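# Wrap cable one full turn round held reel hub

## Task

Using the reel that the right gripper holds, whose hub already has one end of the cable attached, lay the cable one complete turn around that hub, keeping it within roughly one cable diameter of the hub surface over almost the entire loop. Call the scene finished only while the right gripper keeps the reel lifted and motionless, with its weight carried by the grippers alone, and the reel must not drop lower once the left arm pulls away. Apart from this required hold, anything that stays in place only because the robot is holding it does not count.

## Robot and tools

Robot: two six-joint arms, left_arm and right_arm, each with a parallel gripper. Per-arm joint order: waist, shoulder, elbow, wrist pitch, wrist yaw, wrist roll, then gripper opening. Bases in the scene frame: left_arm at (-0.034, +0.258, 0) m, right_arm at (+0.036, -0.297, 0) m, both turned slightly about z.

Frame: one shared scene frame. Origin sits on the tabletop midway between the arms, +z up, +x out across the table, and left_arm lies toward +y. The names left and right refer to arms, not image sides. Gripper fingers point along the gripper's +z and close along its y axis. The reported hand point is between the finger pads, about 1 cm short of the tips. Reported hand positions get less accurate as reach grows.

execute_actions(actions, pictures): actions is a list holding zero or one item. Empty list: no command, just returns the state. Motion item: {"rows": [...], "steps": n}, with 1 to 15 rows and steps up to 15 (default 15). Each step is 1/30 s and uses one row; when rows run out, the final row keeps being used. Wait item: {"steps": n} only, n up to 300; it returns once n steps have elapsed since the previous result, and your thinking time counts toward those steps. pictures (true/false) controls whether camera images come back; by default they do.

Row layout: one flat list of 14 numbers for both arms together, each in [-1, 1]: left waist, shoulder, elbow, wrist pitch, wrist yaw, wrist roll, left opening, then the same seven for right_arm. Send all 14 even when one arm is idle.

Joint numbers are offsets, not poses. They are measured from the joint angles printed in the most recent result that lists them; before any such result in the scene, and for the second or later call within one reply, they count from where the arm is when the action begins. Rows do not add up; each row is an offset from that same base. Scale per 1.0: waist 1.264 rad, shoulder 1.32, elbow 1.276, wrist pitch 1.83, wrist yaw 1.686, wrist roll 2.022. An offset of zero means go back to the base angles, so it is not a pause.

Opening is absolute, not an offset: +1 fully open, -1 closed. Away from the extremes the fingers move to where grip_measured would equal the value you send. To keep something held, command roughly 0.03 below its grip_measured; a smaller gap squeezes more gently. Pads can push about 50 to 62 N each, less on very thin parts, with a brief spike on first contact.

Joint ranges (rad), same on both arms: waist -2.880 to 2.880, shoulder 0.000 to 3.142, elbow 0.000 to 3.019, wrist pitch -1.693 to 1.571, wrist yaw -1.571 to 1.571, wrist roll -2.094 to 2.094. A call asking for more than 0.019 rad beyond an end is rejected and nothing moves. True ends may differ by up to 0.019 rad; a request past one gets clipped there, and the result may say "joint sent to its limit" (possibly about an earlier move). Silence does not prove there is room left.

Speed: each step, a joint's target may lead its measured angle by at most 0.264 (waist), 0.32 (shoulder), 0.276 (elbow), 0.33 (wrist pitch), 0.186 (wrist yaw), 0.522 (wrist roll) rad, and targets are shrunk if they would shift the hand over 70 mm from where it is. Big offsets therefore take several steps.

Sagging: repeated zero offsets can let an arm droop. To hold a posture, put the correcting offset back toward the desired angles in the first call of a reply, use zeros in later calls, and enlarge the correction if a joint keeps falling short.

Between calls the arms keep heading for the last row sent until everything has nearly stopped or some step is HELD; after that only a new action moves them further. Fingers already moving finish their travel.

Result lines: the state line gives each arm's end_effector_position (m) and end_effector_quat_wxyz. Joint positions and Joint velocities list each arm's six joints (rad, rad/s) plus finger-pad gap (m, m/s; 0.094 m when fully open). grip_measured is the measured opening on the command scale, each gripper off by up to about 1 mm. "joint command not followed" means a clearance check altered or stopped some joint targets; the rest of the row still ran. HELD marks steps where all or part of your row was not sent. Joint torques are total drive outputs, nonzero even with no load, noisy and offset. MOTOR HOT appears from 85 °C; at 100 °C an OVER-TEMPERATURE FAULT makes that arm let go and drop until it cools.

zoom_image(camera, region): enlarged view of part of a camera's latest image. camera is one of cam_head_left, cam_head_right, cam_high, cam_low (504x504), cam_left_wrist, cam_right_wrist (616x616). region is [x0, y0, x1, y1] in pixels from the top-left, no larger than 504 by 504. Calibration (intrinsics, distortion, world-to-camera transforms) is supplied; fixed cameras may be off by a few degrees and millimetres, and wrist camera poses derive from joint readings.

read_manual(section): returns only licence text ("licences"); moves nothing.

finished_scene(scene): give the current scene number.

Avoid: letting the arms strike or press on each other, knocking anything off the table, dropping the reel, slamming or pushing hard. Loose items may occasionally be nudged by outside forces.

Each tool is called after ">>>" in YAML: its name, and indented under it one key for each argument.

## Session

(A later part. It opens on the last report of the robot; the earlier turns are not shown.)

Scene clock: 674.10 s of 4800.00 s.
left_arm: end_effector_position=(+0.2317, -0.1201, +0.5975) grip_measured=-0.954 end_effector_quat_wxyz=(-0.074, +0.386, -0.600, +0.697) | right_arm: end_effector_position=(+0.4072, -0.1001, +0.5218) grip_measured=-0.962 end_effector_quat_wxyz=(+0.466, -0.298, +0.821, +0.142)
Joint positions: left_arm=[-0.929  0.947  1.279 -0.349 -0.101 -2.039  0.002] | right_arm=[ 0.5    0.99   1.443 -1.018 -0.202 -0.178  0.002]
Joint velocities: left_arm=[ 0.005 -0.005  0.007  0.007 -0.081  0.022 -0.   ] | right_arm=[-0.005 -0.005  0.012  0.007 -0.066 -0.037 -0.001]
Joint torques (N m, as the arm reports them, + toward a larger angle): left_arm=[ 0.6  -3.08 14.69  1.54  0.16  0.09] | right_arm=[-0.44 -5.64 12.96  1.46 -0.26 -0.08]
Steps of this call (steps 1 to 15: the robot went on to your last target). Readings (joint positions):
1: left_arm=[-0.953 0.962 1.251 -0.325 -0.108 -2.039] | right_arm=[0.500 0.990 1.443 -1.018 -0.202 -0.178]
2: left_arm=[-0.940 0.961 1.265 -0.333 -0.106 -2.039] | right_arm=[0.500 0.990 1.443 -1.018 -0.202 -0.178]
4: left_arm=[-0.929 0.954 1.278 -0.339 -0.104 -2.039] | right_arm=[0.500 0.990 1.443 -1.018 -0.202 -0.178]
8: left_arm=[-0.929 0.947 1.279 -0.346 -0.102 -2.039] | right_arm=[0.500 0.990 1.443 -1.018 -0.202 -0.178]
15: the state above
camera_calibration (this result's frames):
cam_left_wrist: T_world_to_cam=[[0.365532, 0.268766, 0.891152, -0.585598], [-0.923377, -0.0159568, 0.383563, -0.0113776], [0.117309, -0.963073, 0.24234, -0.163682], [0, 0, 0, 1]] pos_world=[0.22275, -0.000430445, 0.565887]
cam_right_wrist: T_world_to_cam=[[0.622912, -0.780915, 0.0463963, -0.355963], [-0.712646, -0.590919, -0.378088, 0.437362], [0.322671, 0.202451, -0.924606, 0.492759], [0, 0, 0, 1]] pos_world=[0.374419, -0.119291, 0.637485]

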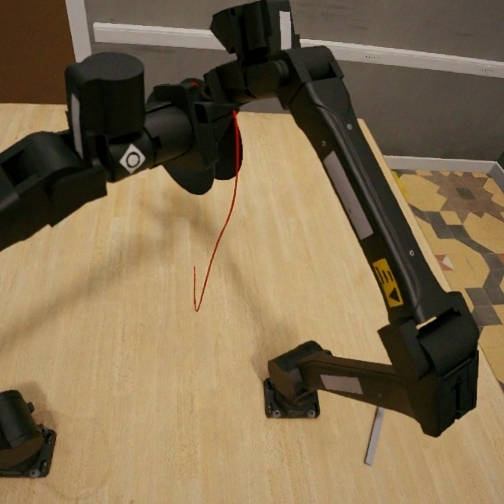

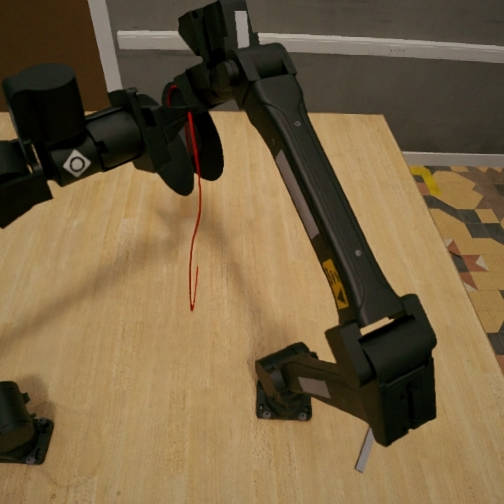

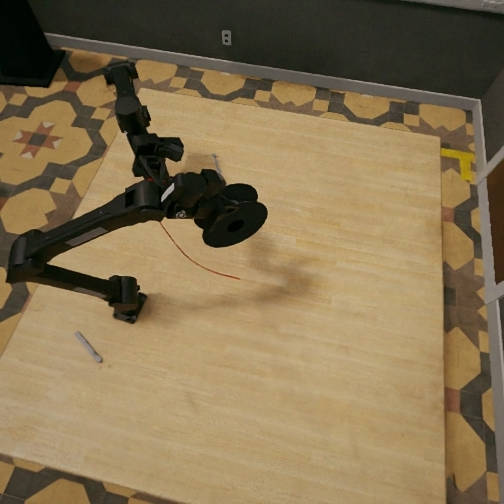

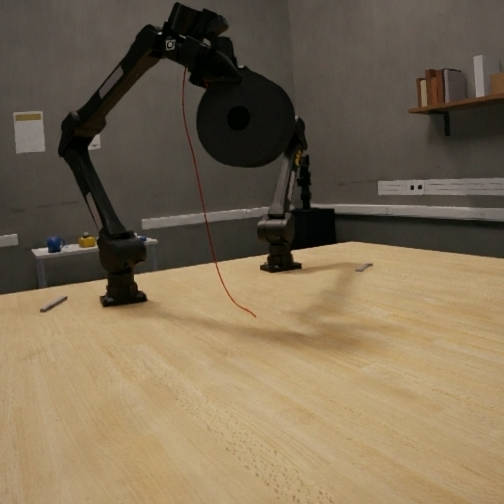

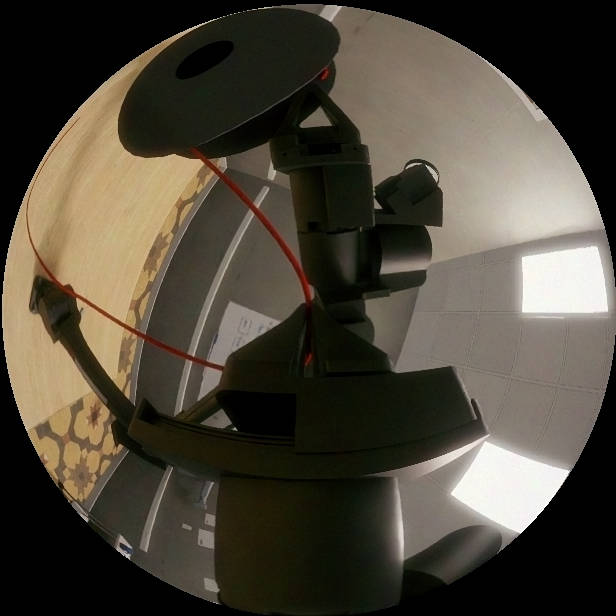

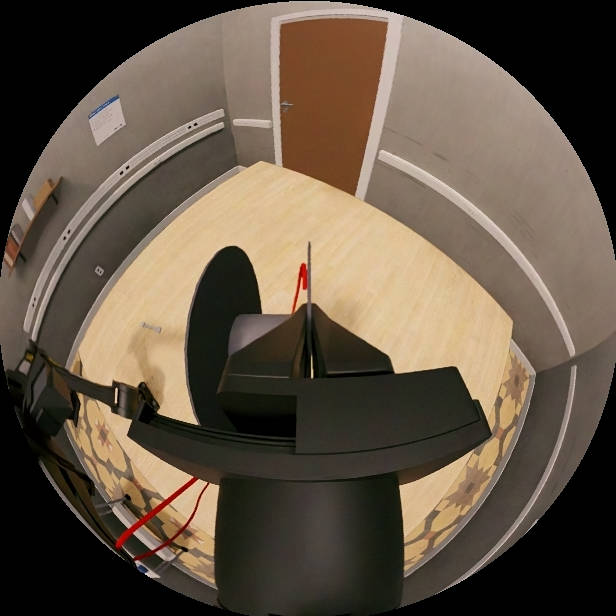

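>>> execute_actions:
  actions:
    - {"rows": [[0.02,0.004,0.04,-0.004,0.015,0,-0.985,0,0,0.016,0,0,0,-1],[0.04,0.008,0.05,-0.007,0.03,0,-0.985,0,0,0.016,0,0,0,-1],[0.06,0.013,0.06,-0.011,0.046,0,-0.985,0,0,0.016,0,0,0,-1],[0.08,0.017,0.069,-0.015,0.061,0,-0.985,0,0,0.016,0,0,0,-1],[0.099,0.021,0.078,-0.018,0.076,0,-0.985,0,0,0.016,0,0,0,-1],[0.119,0.025,0.088,-0.022,0.091,0,-0.985,0,0,0.016,0,0,0,-1],[0.139,0.029,0.097,-0.026,0.106,0,-0.985,0,0,0.016,0,0,0,-1],[0.159,0.034,0.107,-0.029,0.122,0,-0.985,0,0,0.016,0,0,0,-1],[0.179,0.038,0.116,-0.033,0.137,0,-0.985,0,0,0.016,0,0,0,-1],[0.199,0.042,0.125,-0.037,0.152,0,-0.985,0,0,0.016,0,0,0,-1],[0.219,0.046,0.135,-0.04,0.167,0,-0.985,0,0,0.016,0,0,0,-1],[0.238,0.05,0.144,-0.044,0.182,0,-0.985,0,0,0.016,0,0,0,-1],[0.258,0.055,0.153,-0.048,0.198,0,-0.985,0,0,0.016,0,0,0,-1],[0.278,0.059,0.163,-0.051,0.213,0,-0.985,0,0,0.016,0,0,0,-1],[0.298,0.063,0.172,-0.055,0.228,0,-0.985,0,0,0.016,0,0,0,-1]], "steps": 15}

>>> execute_actions:
  actions:
    - {"steps": 15}

Scene clock: 702.10 s of 4800.00 s.
left_arm: end_effector_position=(+0.3055, -0.0681, +0.6339) grip_measured=-0.954 end_effector_quat_wxyz=(-0.059, +0.376, -0.605, +0.699) | right_arm: end_effector_position=(+0.4071, -0.1000, +0.5218) grip_measured=-0.962 end_effector_quat_wxyz=(+0.466, -0.298, +0.821, +0.142)
Joint positions: left_arm=[-0.605  1.009  1.415 -0.421  0.26  -2.039  0.002] | right_arm=[ 0.5    0.99   1.443 -1.018 -0.202 -0.178  0.002]
Joint velocities: left_arm=[ 0.698  0.151  0.335 -0.193  0.549 -0.007 -0.001] | right_arm=[ 0.015  0.005  0.017 -0.012 -0.051 -0.022 -0.001]
Joint torques (N m, as the arm reports them, + toward a larger angle): left_arm=[ 0.44 -2.93 15.75  1.56  0.03  0.21] | right_arm=[ 0.01 -5.2  13.    1.48 -0.18 -0.07]
Steps of this call (steps 1 to 15: the robot went on to your last target; steps 16 to 825: nothing new was sent; steps 826 to 840: all 15 steps of this action). Readings (joint positions):
826: left_arm=[-0.928 0.947 1.279 -0.349 -0.090 -2.039] | right_arm=[0.500 0.990 1.443 -1.018 -0.202 -0.178]
827: left_arm=[-0.923 0.947 1.279 -0.349 -0.069 -2.039] | right_arm=[0.500 0.990 1.443 -1.018 -0.202 -0.178]
829: left_arm=[-0.895 0.949 1.283 -0.354 -0.019 -2.039] | right_arm=[0.500 0.990 1.443 -1.018 -0.202 -0.178]
833: left_arm=[-0.788 0.968 1.324 -0.377 0.081 -2.039] | right_arm=[0.500 0.990 1.443 -1.018 -0.202 -0.178]
840: the state above
camera_calibration (this result's frames):
cam_left_wrist: T_world_to_cam=[[0.378119, 0.25985, 0.88854, -0.661777], [-0.922078, 0.0202338, 0.386474, 0.0438223], [0.0824469, -0.965437, 0.247253, -0.123751], [0, 0, 0, 1]] pos_world=[0.300841, 0.0516021, 0.601677]
cam_right_wrist: T_world_to_cam=[[0.62321, -0.780677, 0.0463963, -0.355903], [-0.71242, -0.591191, -0.378088, 0.437274], [0.322594, 0.202575, -0.924606, 0.492799], [0, 0, 0, 1]] pos_world=[0.374351, -0.119161, 0.637485]

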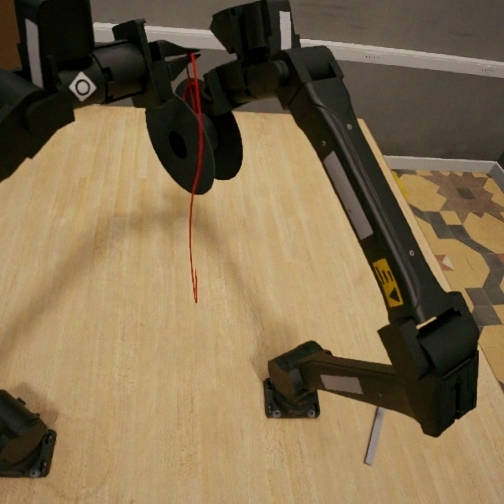

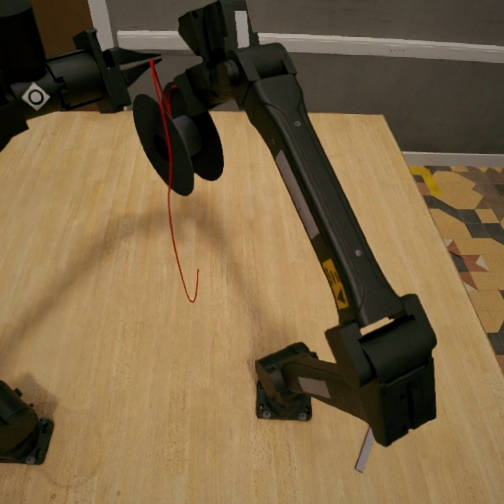

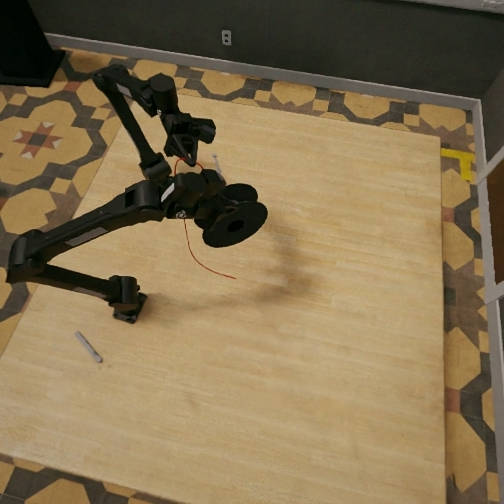

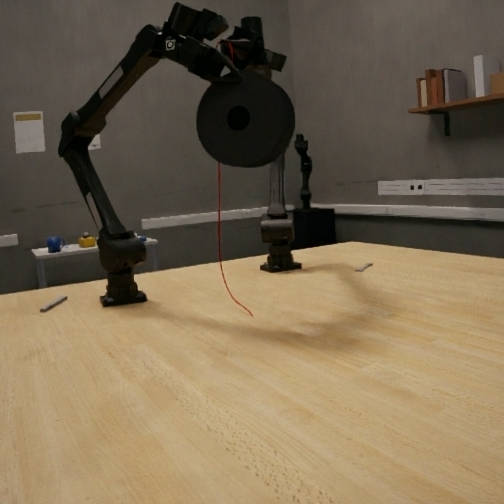

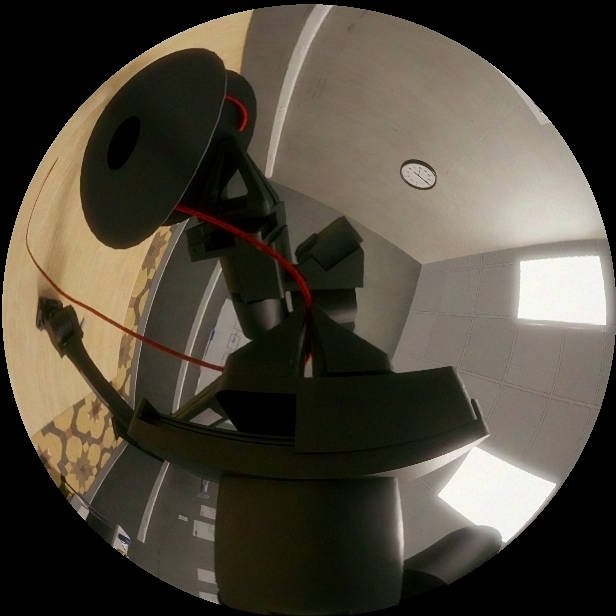

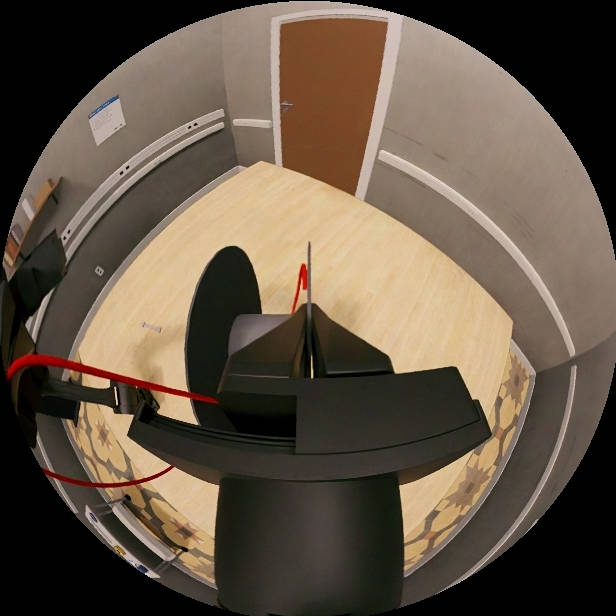

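Scene clock: 702.60 s of 4800.00 s.
left_arm: end_effector_position=(+0.3202, -0.0527, +0.6407) grip_measured=-0.954 end_effector_quat_wxyz=(-0.070, +0.386, -0.599, +0.699) | right_arm: end_effector_position=(+0.4071, -0.1000, +0.5218) grip_measured=-0.962 end_effector_quat_wxyz=(+0.466, -0.298, +0.821, +0.142)
Joint positions: left_arm=[-0.553  1.018  1.439 -0.435  0.28  -2.039  0.002] | right_arm=[ 0.5    0.99   1.443 -1.018 -0.202 -0.178  0.002]
Joint velocities: left_arm=[-0.005  0.005 -0.022 -0.027  0.037 -0.007  0.001] | right_arm=[-0.005 -0.015  0.007 -0.012  0.051 -0.022  0.001]
Joint torques (N m, as the arm reports them, + toward a larger angle): left_arm=[ 0.17 -3.28 15.66  1.43  0.17  0.21] | right_arm=[-0.02 -5.76 13.03  1.48 -0.23 -0.03]
Steps of this call (steps 1 to 15: the robot went on to your last target). Readings (joint positions):
1: left_arm=[-0.584 1.014 1.425 -0.426 0.272 -2.039] | right_arm=[0.500 0.990 1.443 -1.018 -0.202 -0.178]
2: left_arm=[-0.567 1.017 1.433 -0.429 0.275 -2.039] | right_arm=[0.500 0.990 1.443 -1.018 -0.202 -0.178]
4: left_arm=[-0.553 1.018 1.438 -0.432 0.277 -2.039] | right_arm=[0.500 0.990 1.443 -1.018 -0.202 -0.178]
8: left_arm=[-0.553 1.018 1.439 -0.435 0.280 -2.039] | right_arm=[0.500 0.990 1.443 -1.018 -0.202 -0.178]
15: the state above
camera_calibration (this result's frames):
cam_left_wrist: T_world_to_cam=[[0.369043, 0.272513, 0.888563, -0.673793], [-0.922543, -0.00861177, 0.385797, 0.0534448], [0.112787, -0.962114, 0.248227, -0.121945], [0, 0, 0, 1]] pos_world=[0.311718, 0.0667523, 0.608359]
cam_right_wrist: T_world_to_cam=[[0.62321, -0.780677, 0.0463963, -0.355903], [-0.71242, -0.591191, -0.378088, 0.437274], [0.322594, 0.202575, -0.924606, 0.492799], [0, 0, 0, 1]] pos_world=[0.374351, -0.119161, 0.637485]

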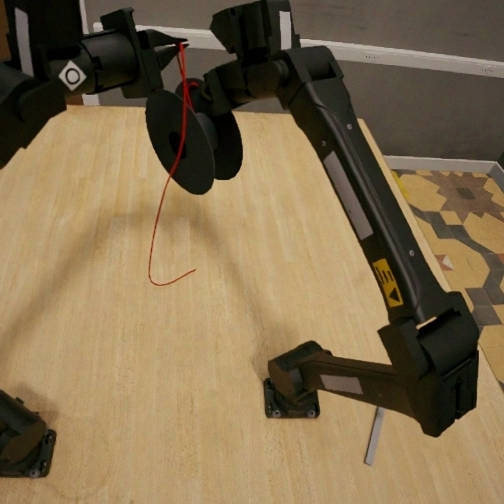

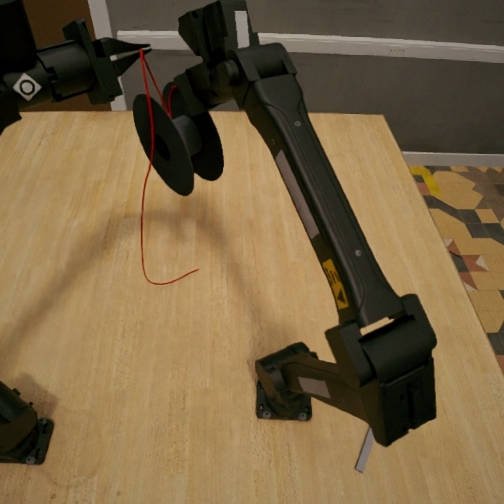

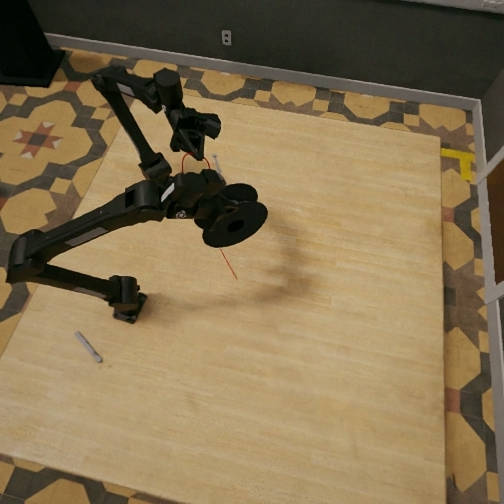

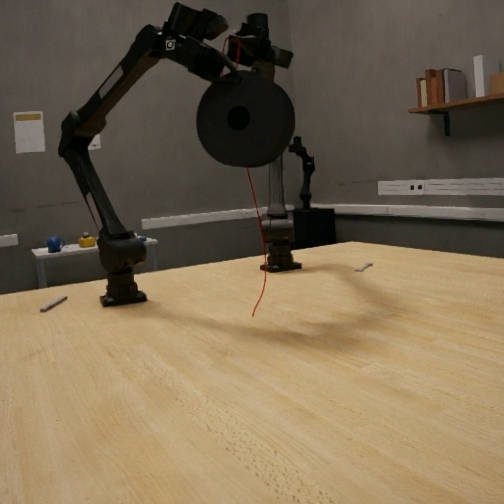

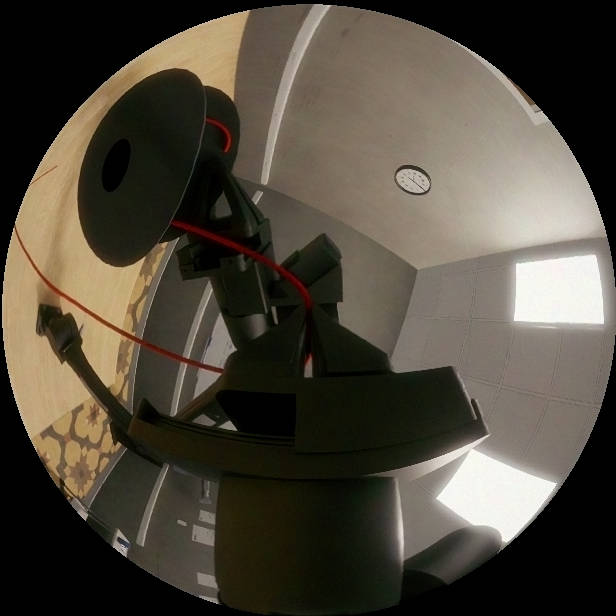

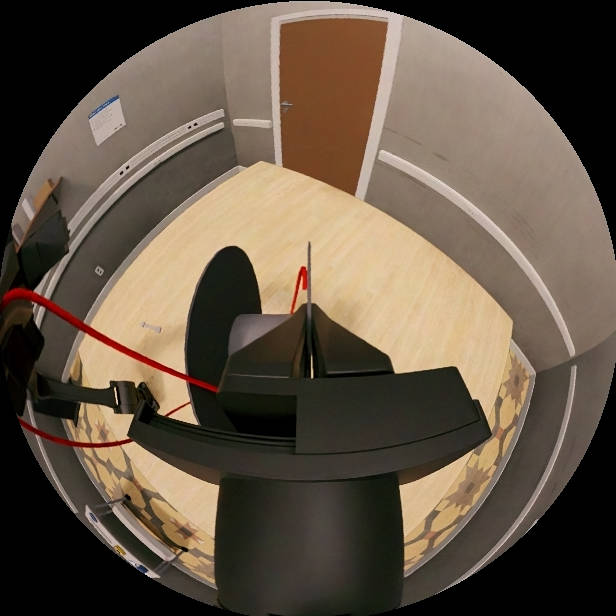

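>>> zoom_image:
  camera: "cam_head_right"
  region: [100, 30, 260, 210]

Region (100, 30, 260, 210) of cam_head_right's 504x504 image, scaled by 2.800, with more detail than that image has.

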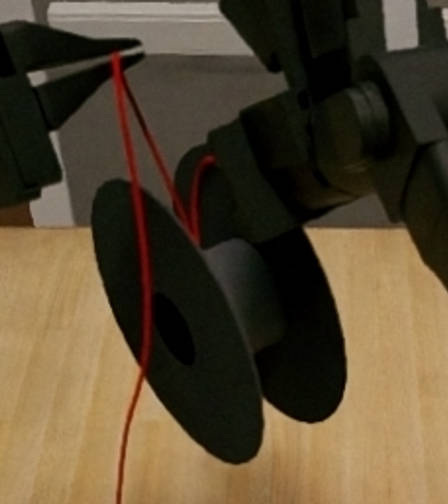

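>>> execute_actions:
  actions:
    - {"rows": [[0.016,0.006,0.02,0.005,0.012,0,-0.985,0,0,0.016,0,0,0,-1],[0.031,0.012,0.02,0.009,0.023,0,-0.985,0,0,0.016,0,0,0,-1],[0.047,0.018,0.02,0.014,0.035,0,-0.985,0,0,0.016,0,0,0,-1],[0.062,0.023,0.02,0.018,0.047,0,-0.985,0,0,0.016,0,0,0,-1],[0.078,0.029,0.02,0.023,0.059,0,-0.985,0,0,0.016,0,0,0,-1],[0.094,0.035,0.02,0.028,0.07,0,-0.985,0,0,0.016,0,0,0,-1],[0.109,0.041,0.02,0.032,0.082,0,-0.985,0,0,0.016,0,0,0,-1],[0.125,0.047,0.02,0.037,0.094,0,-0.985,0,0,0.016,0,0,0,-1],[0.14,0.053,0.02,0.041,0.106,0,-0.985,0,0,0.016,0,0,0,-1],[0.156,0.059,0.02,0.046,0.117,0,-0.985,0,0,0.016,0,0,0,-1],[0.172,0.065,0.02,0.051,0.129,0,-0.985,0,0,0.016,0,0,0,-1],[0.187,0.07,0.02,0.055,0.141,0,-0.985,0,0,0.016,0,0,0,-1],[0.203,0.076,0.02,0.06,0.153,0,-0.985,0,0,0.016,0,0,0,-1],[0.218,0.082,0.02,0.064,0.164,0,-0.985,0,0,0.016,0,0,0,-1],[0.234,0.088,0.02,0.069,0.176,0,-0.985,0,0,0.016,0,0,0,-1]], "steps": 15}

>>> execute_actions:
  actions:
    - {"steps": 15}

Scene clock: 728.93 s of 4800.00 s.
left_arm: end_effector_position=(+0.3950, -0.0052, +0.6183) grip_measured=-0.954 end_effector_quat_wxyz=(-0.058, +0.381, -0.604, +0.698) | right_arm: end_effector_position=(+0.4072, -0.1001, +0.5218) grip_measured=-0.962 end_effector_quat_wxyz=(+0.466, -0.298, +0.821, +0.142)
Joint positions: left_arm=[-0.302  1.109  1.439 -0.352  0.559 -2.039  0.002] | right_arm=[ 0.5    0.99   1.443 -1.018 -0.202 -0.178  0.002]
Joint velocities: left_arm=[ 0.552  0.288  0.002  0.237  0.418 -0.037 -0.001] | right_arm=[-0.015  0.005  0.007 -0.012 -0.037  0.007  0.001]
Joint torques (N m, as the arm reports them, + toward a larger angle): left_arm=[ 0.69 -5.24 13.    3.23  0.06  0.2 ] | right_arm=[-0.3  -6.23 12.96  1.58 -0.23 -0.01]
Steps of this call (steps 1 to 15: the robot went on to your last target; steps 16 to 775: nothing new was sent; steps 776 to 790: all 15 steps of this action). Readings (joint positions):
776: left_arm=[-0.551 1.018 1.439 -0.435 0.289 -2.039] | right_arm=[0.500 0.990 1.443 -1.018 -0.202 -0.178]
777: left_arm=[-0.548 1.018 1.439 -0.435 0.305 -2.039] | right_arm=[0.500 0.990 1.443 -1.018 -0.202 -0.178]
779: left_arm=[-0.529 1.020 1.439 -0.434 0.344 -2.039] | right_arm=[0.500 0.990 1.443 -1.018 -0.202 -0.178]
783: left_arm=[-0.447 1.039 1.439 -0.409 0.421 -2.039] | right_arm=[0.500 0.990 1.443 -1.018 -0.202 -0.178]
790: the state above
camera_calibration (this result's frames):
cam_left_wrist: T_world_to_cam=[[0.384846, 0.262738, 0.884795, -0.6984], [-0.918743, 0.0172967, 0.394476, 0.124855], [0.0883401, -0.964712, 0.248046, -0.069322], [0, 0, 0, 1]] pos_world=[0.38961, 0.114461, 0.585883]
cam_right_wrist: T_world_to_cam=[[0.622912, -0.780915, 0.0463963, -0.355963], [-0.712646, -0.590919, -0.378088, 0.437362], [0.322671, 0.202451, -0.924606, 0.492759], [0, 0, 0, 1]] pos_world=[0.374419, -0.119291, 0.637485]

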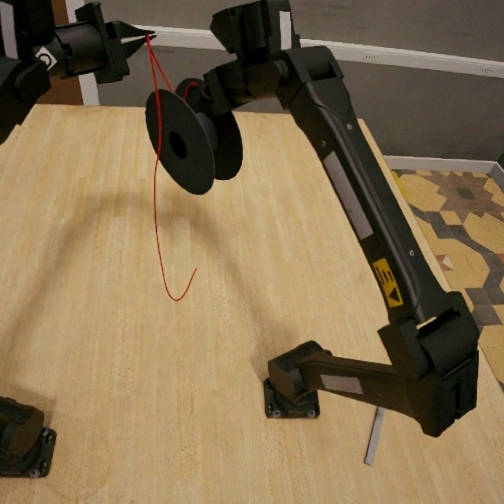

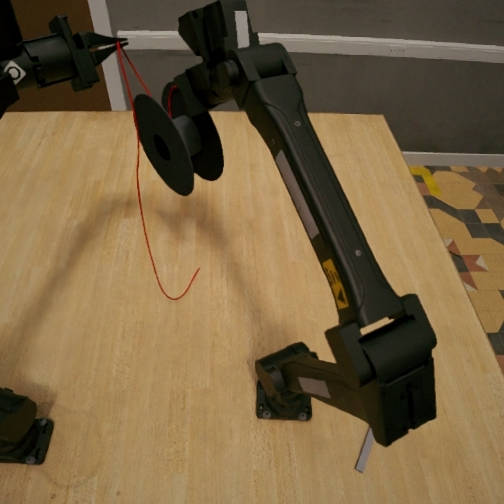

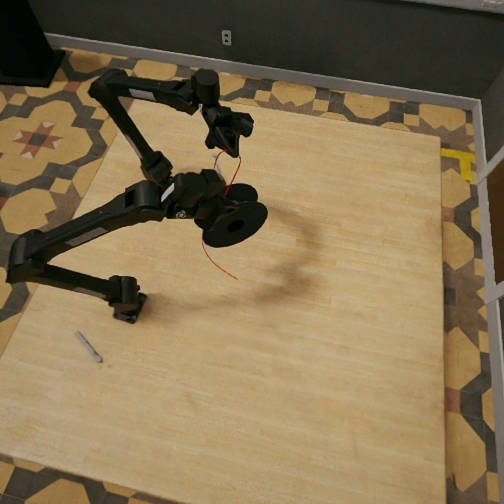

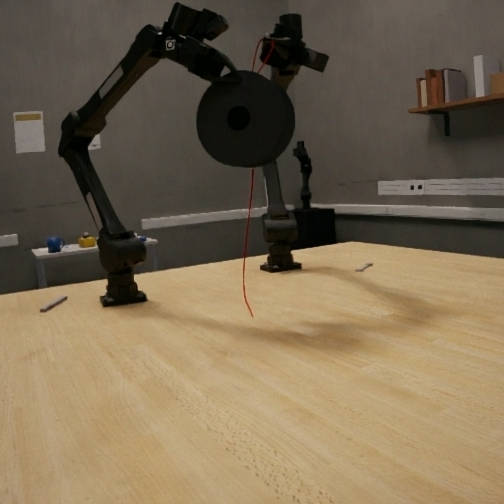

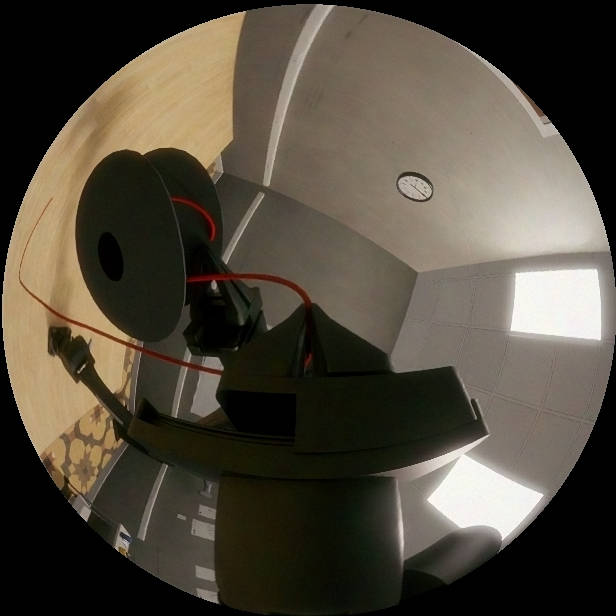

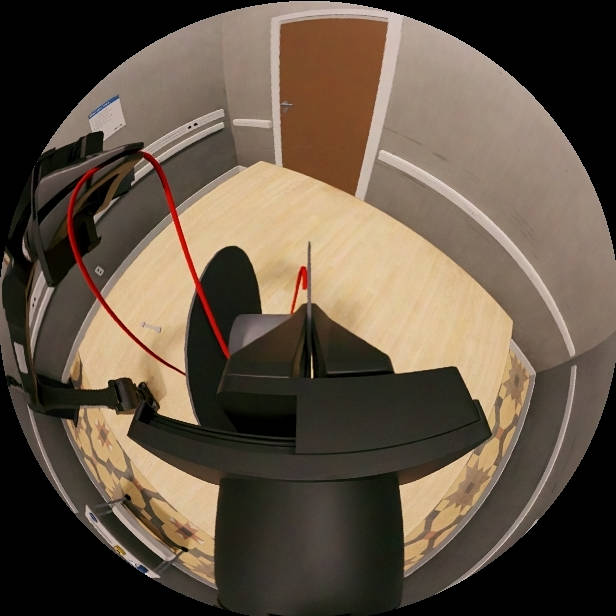

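Scene clock: 729.43 s of 4800.00 s.
left_arm: end_effector_position=(+0.4179, +0.0069, +0.6069) grip_measured=-0.954 end_effector_quat_wxyz=(-0.063, +0.393, -0.601, +0.693) | right_arm: end_effector_position=(+0.4071, -0.1000, +0.5218) grip_measured=-0.962 end_effector_quat_wxyz=(+0.466, -0.298, +0.821, +0.142)
Joint positions: left_arm=[-0.259  1.14   1.439 -0.336  0.576 -2.039  0.002] | right_arm=[ 0.5    0.99   1.443 -1.018 -0.202 -0.178  0.002]
Joint velocities: left_arm=[-0.005  0.005 -0.022  0.002  0.051  0.007 -0.001] | right_arm=[ 0.005  0.005  0.012 -0.012 -0.022 -0.051 -0.   ]
Joint torques (N m, as the arm reports them, + toward a larger angle): left_arm=[ 0.49 -7.19 13.13  3.16  0.13  0.21] | right_arm=[-0.53 -6.77 13.05  1.5  -0.19  0.02]
Steps of this call (steps 1 to 15: the robot went on to your last target). Readings (joint positions):
1: left_arm=[-0.285 1.118 1.439 -0.346 0.568 -2.039] | right_arm=[0.500 0.990 1.443 -1.018 -0.202 -0.178]
2: left_arm=[-0.272 1.126 1.439 -0.343 0.571 -2.039] | right_arm=[0.500 0.990 1.443 -1.018 -0.202 -0.178]
4: left_arm=[-0.259 1.137 1.439 -0.341 0.573 -2.039] | right_arm=[0.500 0.990 1.443 -1.018 -0.202 -0.178]
8: left_arm=[-0.259 1.140 1.439 -0.339 0.575 -2.039] | right_arm=[0.500 0.990 1.443 -1.018 -0.202 -0.178]
15: the state above
camera_calibration (this result's frames):
cam_left_wrist: T_world_to_cam=[[0.390779, 0.268672, 0.880402, -0.700186], [-0.913029, -0.00834703, 0.407809, 0.13984], [0.116915, -0.963196, 0.242043, -0.0651411], [0, 0, 0, 1]] pos_world=[0.408912, 0.126544, 0.575184]
cam_right_wrist: T_world_to_cam=[[0.62321, -0.780677, 0.0463963, -0.355903], [-0.71242, -0.591191, -0.378088, 0.437274], [0.322594, 0.202575, -0.924606, 0.492799], [0, 0, 0, 1]] pos_world=[0.374351, -0.119161, 0.637485]

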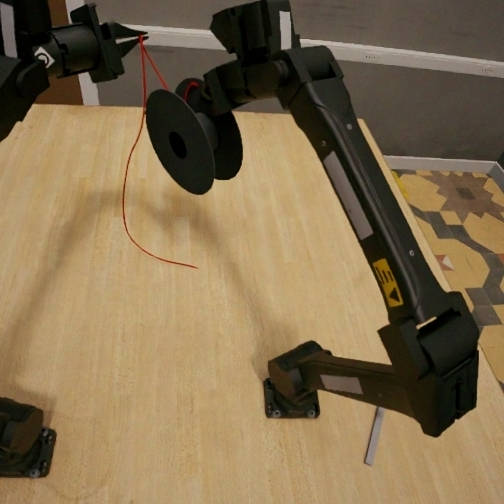

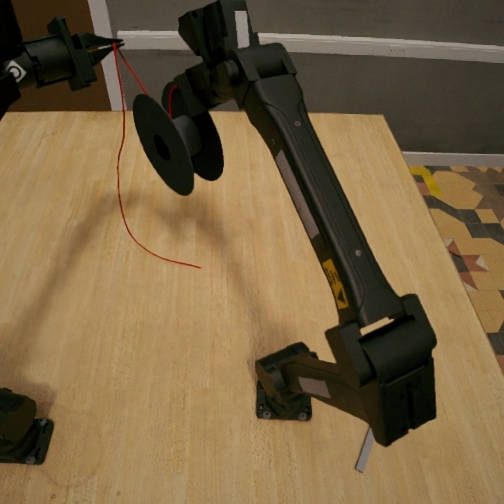

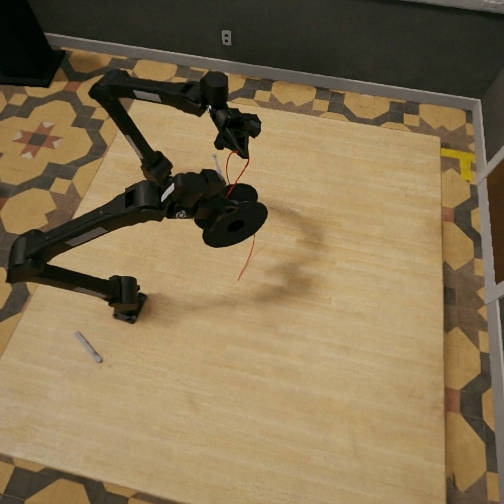

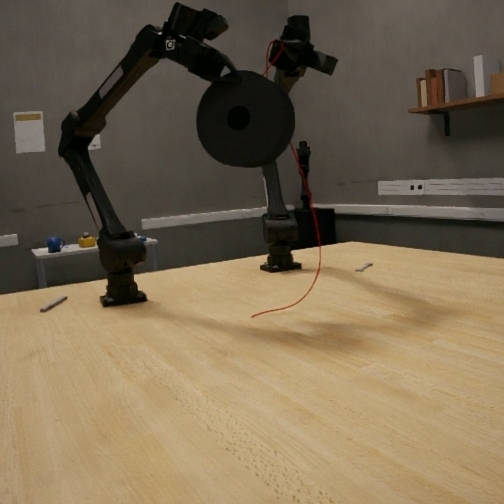

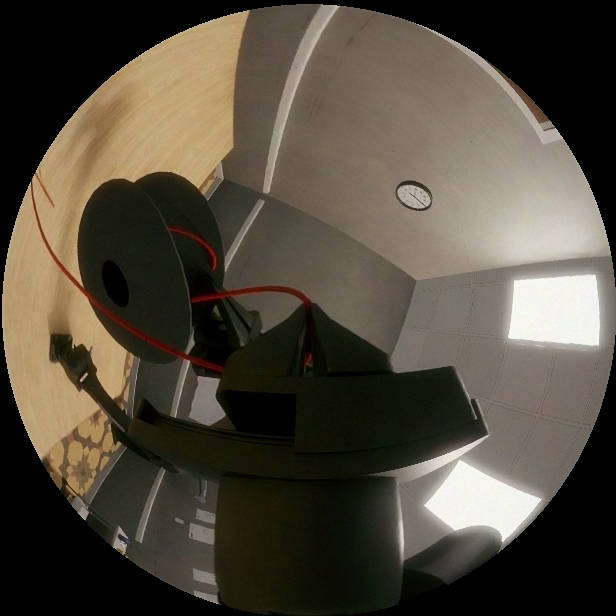

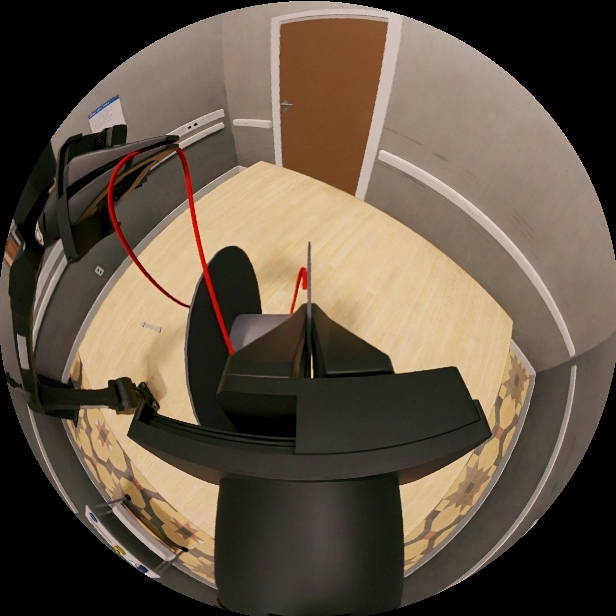

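>>> execute_actions:
  actions:
    - {"rows": [[0.005,0.008,0.005,0.009,0.004,0,-0.985,0,0,0.016,0,0,0,-1],[0.01,0.015,0,0.018,0.008,0,-0.985,0,0,0.016,0,0,0,-1],[0.016,0.023,-0.005,0.026,0.012,0,-0.985,0,0,0.016,0,0,0,-1],[0.021,0.03,-0.009,0.035,0.015,0,-0.985,0,0,0.016,0,0,0,-1],[0.026,0.038,-0.012,0.044,0.019,0,-0.985,0,0,0.016,0,0,0,-1],[0.031,0.046,-0.015,0.053,0.023,0,-0.985,0,0,0.016,0,0,0,-1],[0.036,0.053,-0.018,0.062,0.027,0,-0.985,0,0,0.016,0,0,0,-1],[0.042,0.061,-0.021,0.07,0.031,0,-0.985,0,0,0.016,0,0,0,-1],[0.047,0.068,-0.024,0.079,0.035,0,-0.985,0,0,0.016,0,0,0,-1],[0.052,0.076,-0.028,0.088,0.039,0,-0.985,0,0,0.016,0,0,0,-1],[0.057,0.084,-0.031,0.097,0.043,0,-0.985,0,0,0.016,0,0,0,-1],[0.062,0.091,-0.034,0.106,0.046,0,-0.985,0,0,0.016,0,0,0,-1],[0.068,0.099,-0.037,0.114,0.05,0,-0.985,0,0,0.016,0,0,0,-1],[0.073,0.106,-0.04,0.123,0.054,0,-0.985,0,0,0.016,0,0,0,-1],[0.078,0.114,-0.043,0.132,0.058,0,-0.985,0,0,0.016,0,0,0,-1]], "steps": 15}

>>> execute_actions:
  actions:
    - {"steps": 15}

Scene clock: 749.03 s of 4800.00 s.
left_arm: end_effector_position=(+0.4772, +0.0150, +0.5621) grip_measured=-0.954 end_effector_quat_wxyz=(-0.060, +0.379, -0.601, +0.701) | right_arm: end_effector_position=(+0.4072, -0.1001, +0.5218) grip_measured=-0.962 end_effector_quat_wxyz=(+0.466, -0.298, +0.821, +0.142)
Joint positions: left_arm=[-0.188  1.255  1.396 -0.154  0.669 -2.039  0.002] | right_arm=[ 0.5    0.99   1.443 -1.018 -0.202 -0.178  0.002]
Joint velocities: left_arm=[ 0.171  0.386 -0.159  0.432  0.198  0.022 -0.   ] | right_arm=[-0.015 -0.015 -0.007  0.007 -0.051 -0.022  0.   ]
Joint torques (N m, as the arm reports them, + toward a larger angle): left_arm=[ 1.61 -8.02 11.09  3.22 -0.02  0.21] | right_arm=[-0.57 -6.18 12.91  1.44 -0.26 -0.03]
Steps of this call (steps 1 to 15: the robot went on to your last target; steps 16 to 573: nothing new was sent; steps 574 to 588: all 15 steps of this action). Readings (joint positions):
574: left_arm=[-0.259 1.140 1.439 -0.336 0.578 -2.039] | right_arm=[0.500 0.990 1.443 -1.018 -0.202 -0.178]
575: left_arm=[-0.259 1.140 1.439 -0.336 0.583 -2.039] | right_arm=[0.500 0.990 1.443 -1.018 -0.202 -0.178]
577: left_arm=[-0.257 1.144 1.439 -0.322 0.596 -2.039] | right_arm=[0.500 0.990 1.443 -1.018 -0.202 -0.178]
581: left_arm=[-0.239 1.168 1.431 -0.263 0.623 -2.039] | right_arm=[0.500 0.990 1.443 -1.018 -0.202 -0.178]
588: the state above
camera_calibration (this result's frames):
cam_left_wrist: T_world_to_cam=[[0.376981, 0.268253, 0.886525, -0.682886], [-0.921829, 0.0155597, 0.387285, 0.227674], [0.0900961, -0.963223, 0.253149, -0.0468584], [0, 0, 0, 1]] pos_world=[0.471533, 0.134508, 0.529083]
cam_right_wrist: T_world_to_cam=[[0.622912, -0.780915, 0.0463963, -0.355963], [-0.712646, -0.590919, -0.378088, 0.437362], [0.322671, 0.202451, -0.924606, 0.492759], [0, 0, 0, 1]] pos_world=[0.374419, -0.119291, 0.637485]

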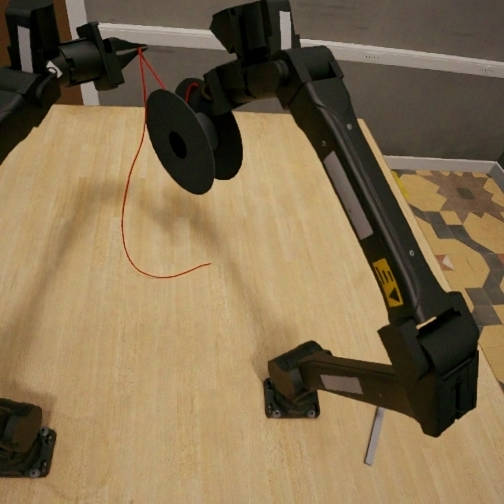

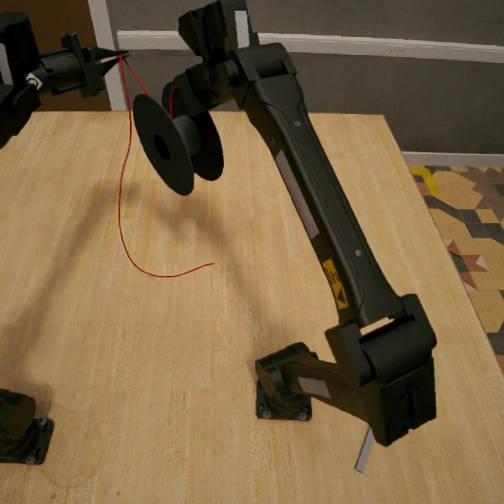

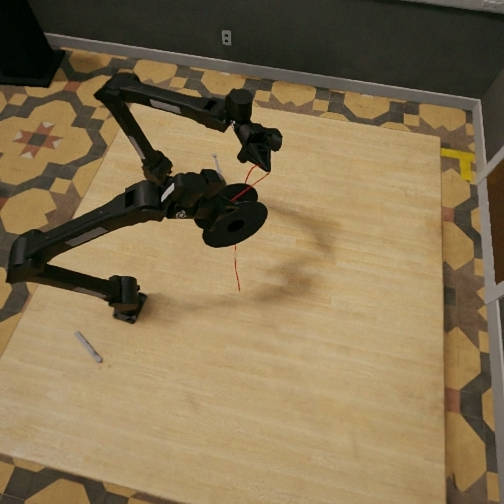

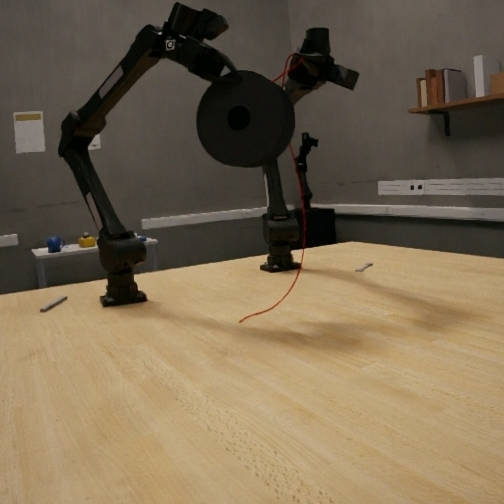

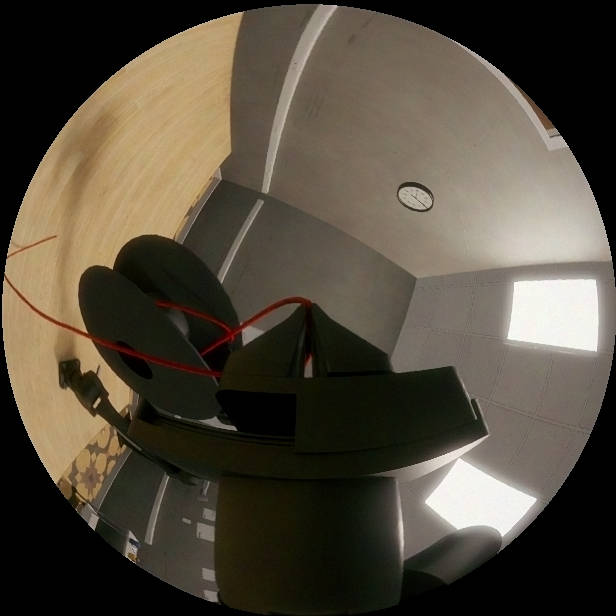

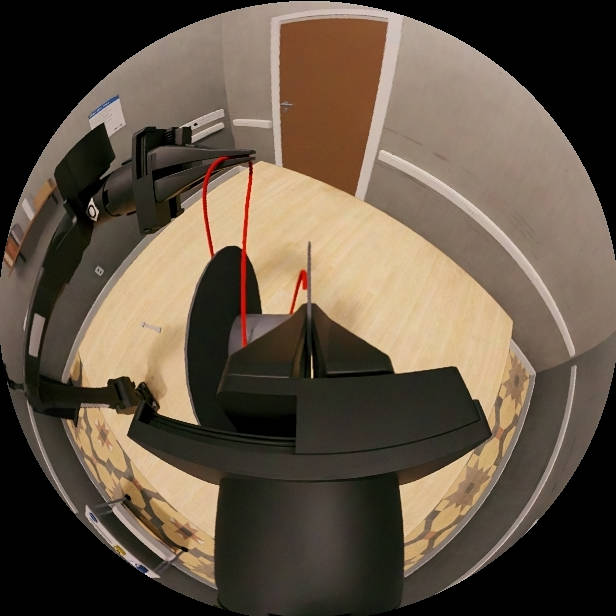

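Scene clock: 749.53 s of 4800.00 s.
left_arm: end_effector_position=(+0.4979, +0.0165, +0.5323) grip_measured=-0.954 end_effector_quat_wxyz=(-0.054, +0.392, -0.604, +0.692) | right_arm: end_effector_position=(+0.4072, -0.1002, +0.5218) grip_measured=-0.962 end_effector_quat_wxyz=(+0.466, -0.298, +0.821, +0.142)
Joint positions: left_arm=[-0.175  1.299  1.375 -0.124  0.677 -2.039  0.002] | right_arm=[ 0.5    0.99   1.443 -1.018 -0.202 -0.178  0.002]
Joint velocities: left_arm=[ 0.005 -0.005 -0.002 -0.002  0.022 -0.051 -0.   ] | right_arm=[-0.015 -0.005 -0.002 -0.007  0.022 -0.022  0.001]
Joint torques (N m, as the arm reports them, + toward a larger angle): left_arm=[  1.52 -10.56  11.98   3.15  -0.06   0.21] | right_arm=[-0.66 -6.08 12.91  1.24 -0.23 -0.06]
Steps of this call (steps 1 to 15: the robot went on to your last target). Readings (joint positions):
1: left_arm=[-0.183 1.268 1.390 -0.143 0.673 -2.039] | right_arm=[0.500 0.990 1.443 -1.018 -0.202 -0.178]
2: left_arm=[-0.178 1.279 1.386 -0.136 0.674 -2.039] | right_arm=[0.500 0.990 1.443 -1.018 -0.202 -0.178]
4: left_arm=[-0.175 1.295 1.379 -0.133 0.675 -2.039] | right_arm=[0.500 0.990 1.443 -1.018 -0.202 -0.178]
8: left_arm=[-0.175 1.301 1.375 -0.130 0.676 -2.039] | right_arm=[0.500 0.990 1.443 -1.018 -0.202 -0.178]
15: the state above
camera_calibration (this result's frames):
cam_left_wrist: T_world_to_cam=[[0.404951, 0.263166, 0.875647, -0.67274], [-0.908461, 0.00739108, 0.417905, 0.235515], [0.103506, -0.964722, 0.242069, -0.0405517], [0, 0, 0, 1]] pos_world=[0.490581, 0.13618, 0.500476]
cam_right_wrist: T_world_to_cam=[[0.622657, -0.781107, 0.0465931, -0.356045], [-0.712806, -0.590761, -0.378035, 0.437406], [0.322811, 0.202174, -0.924618, 0.492674], [0, 0, 0, 1]] pos_world=[0.374439, -0.119313, 0.637479]

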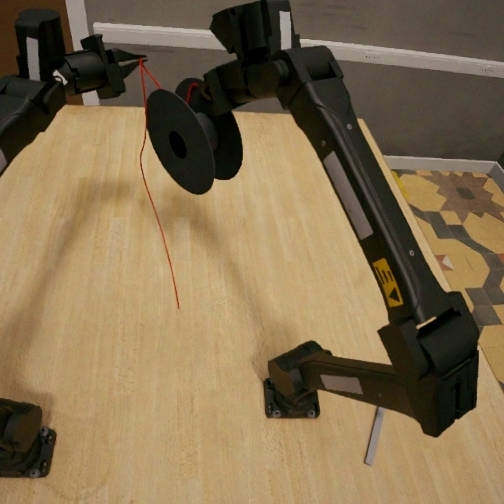

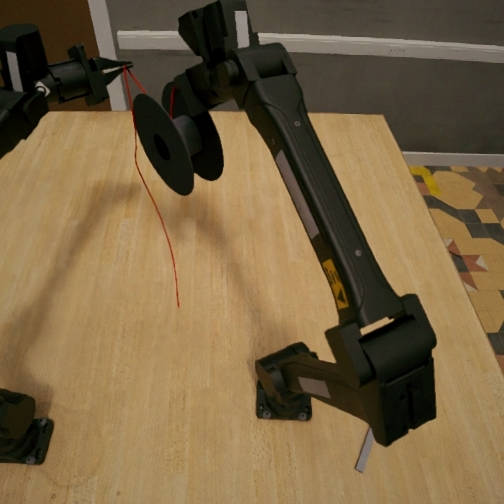

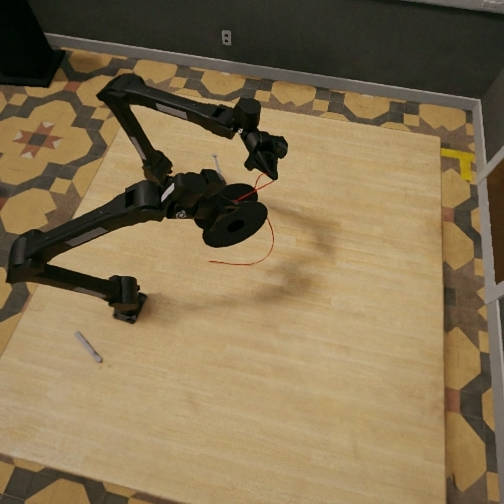

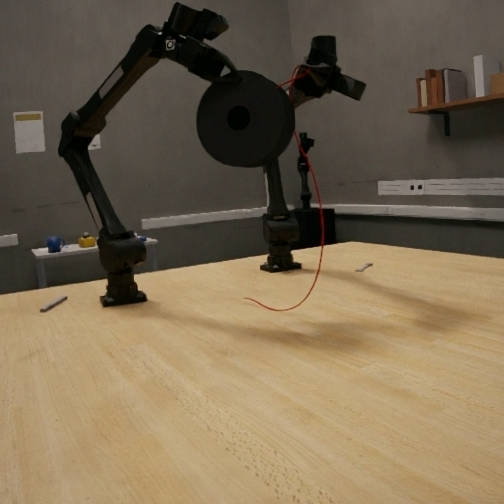

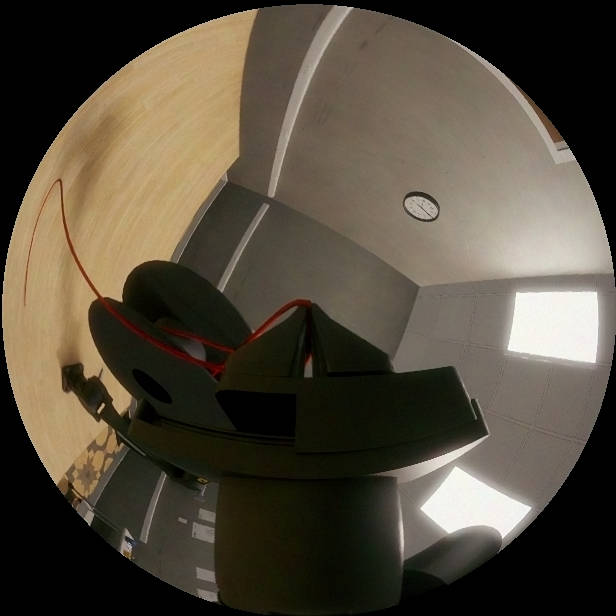

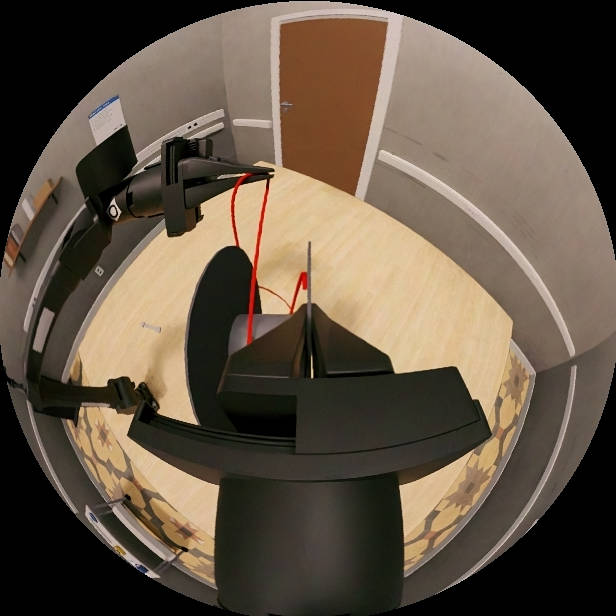

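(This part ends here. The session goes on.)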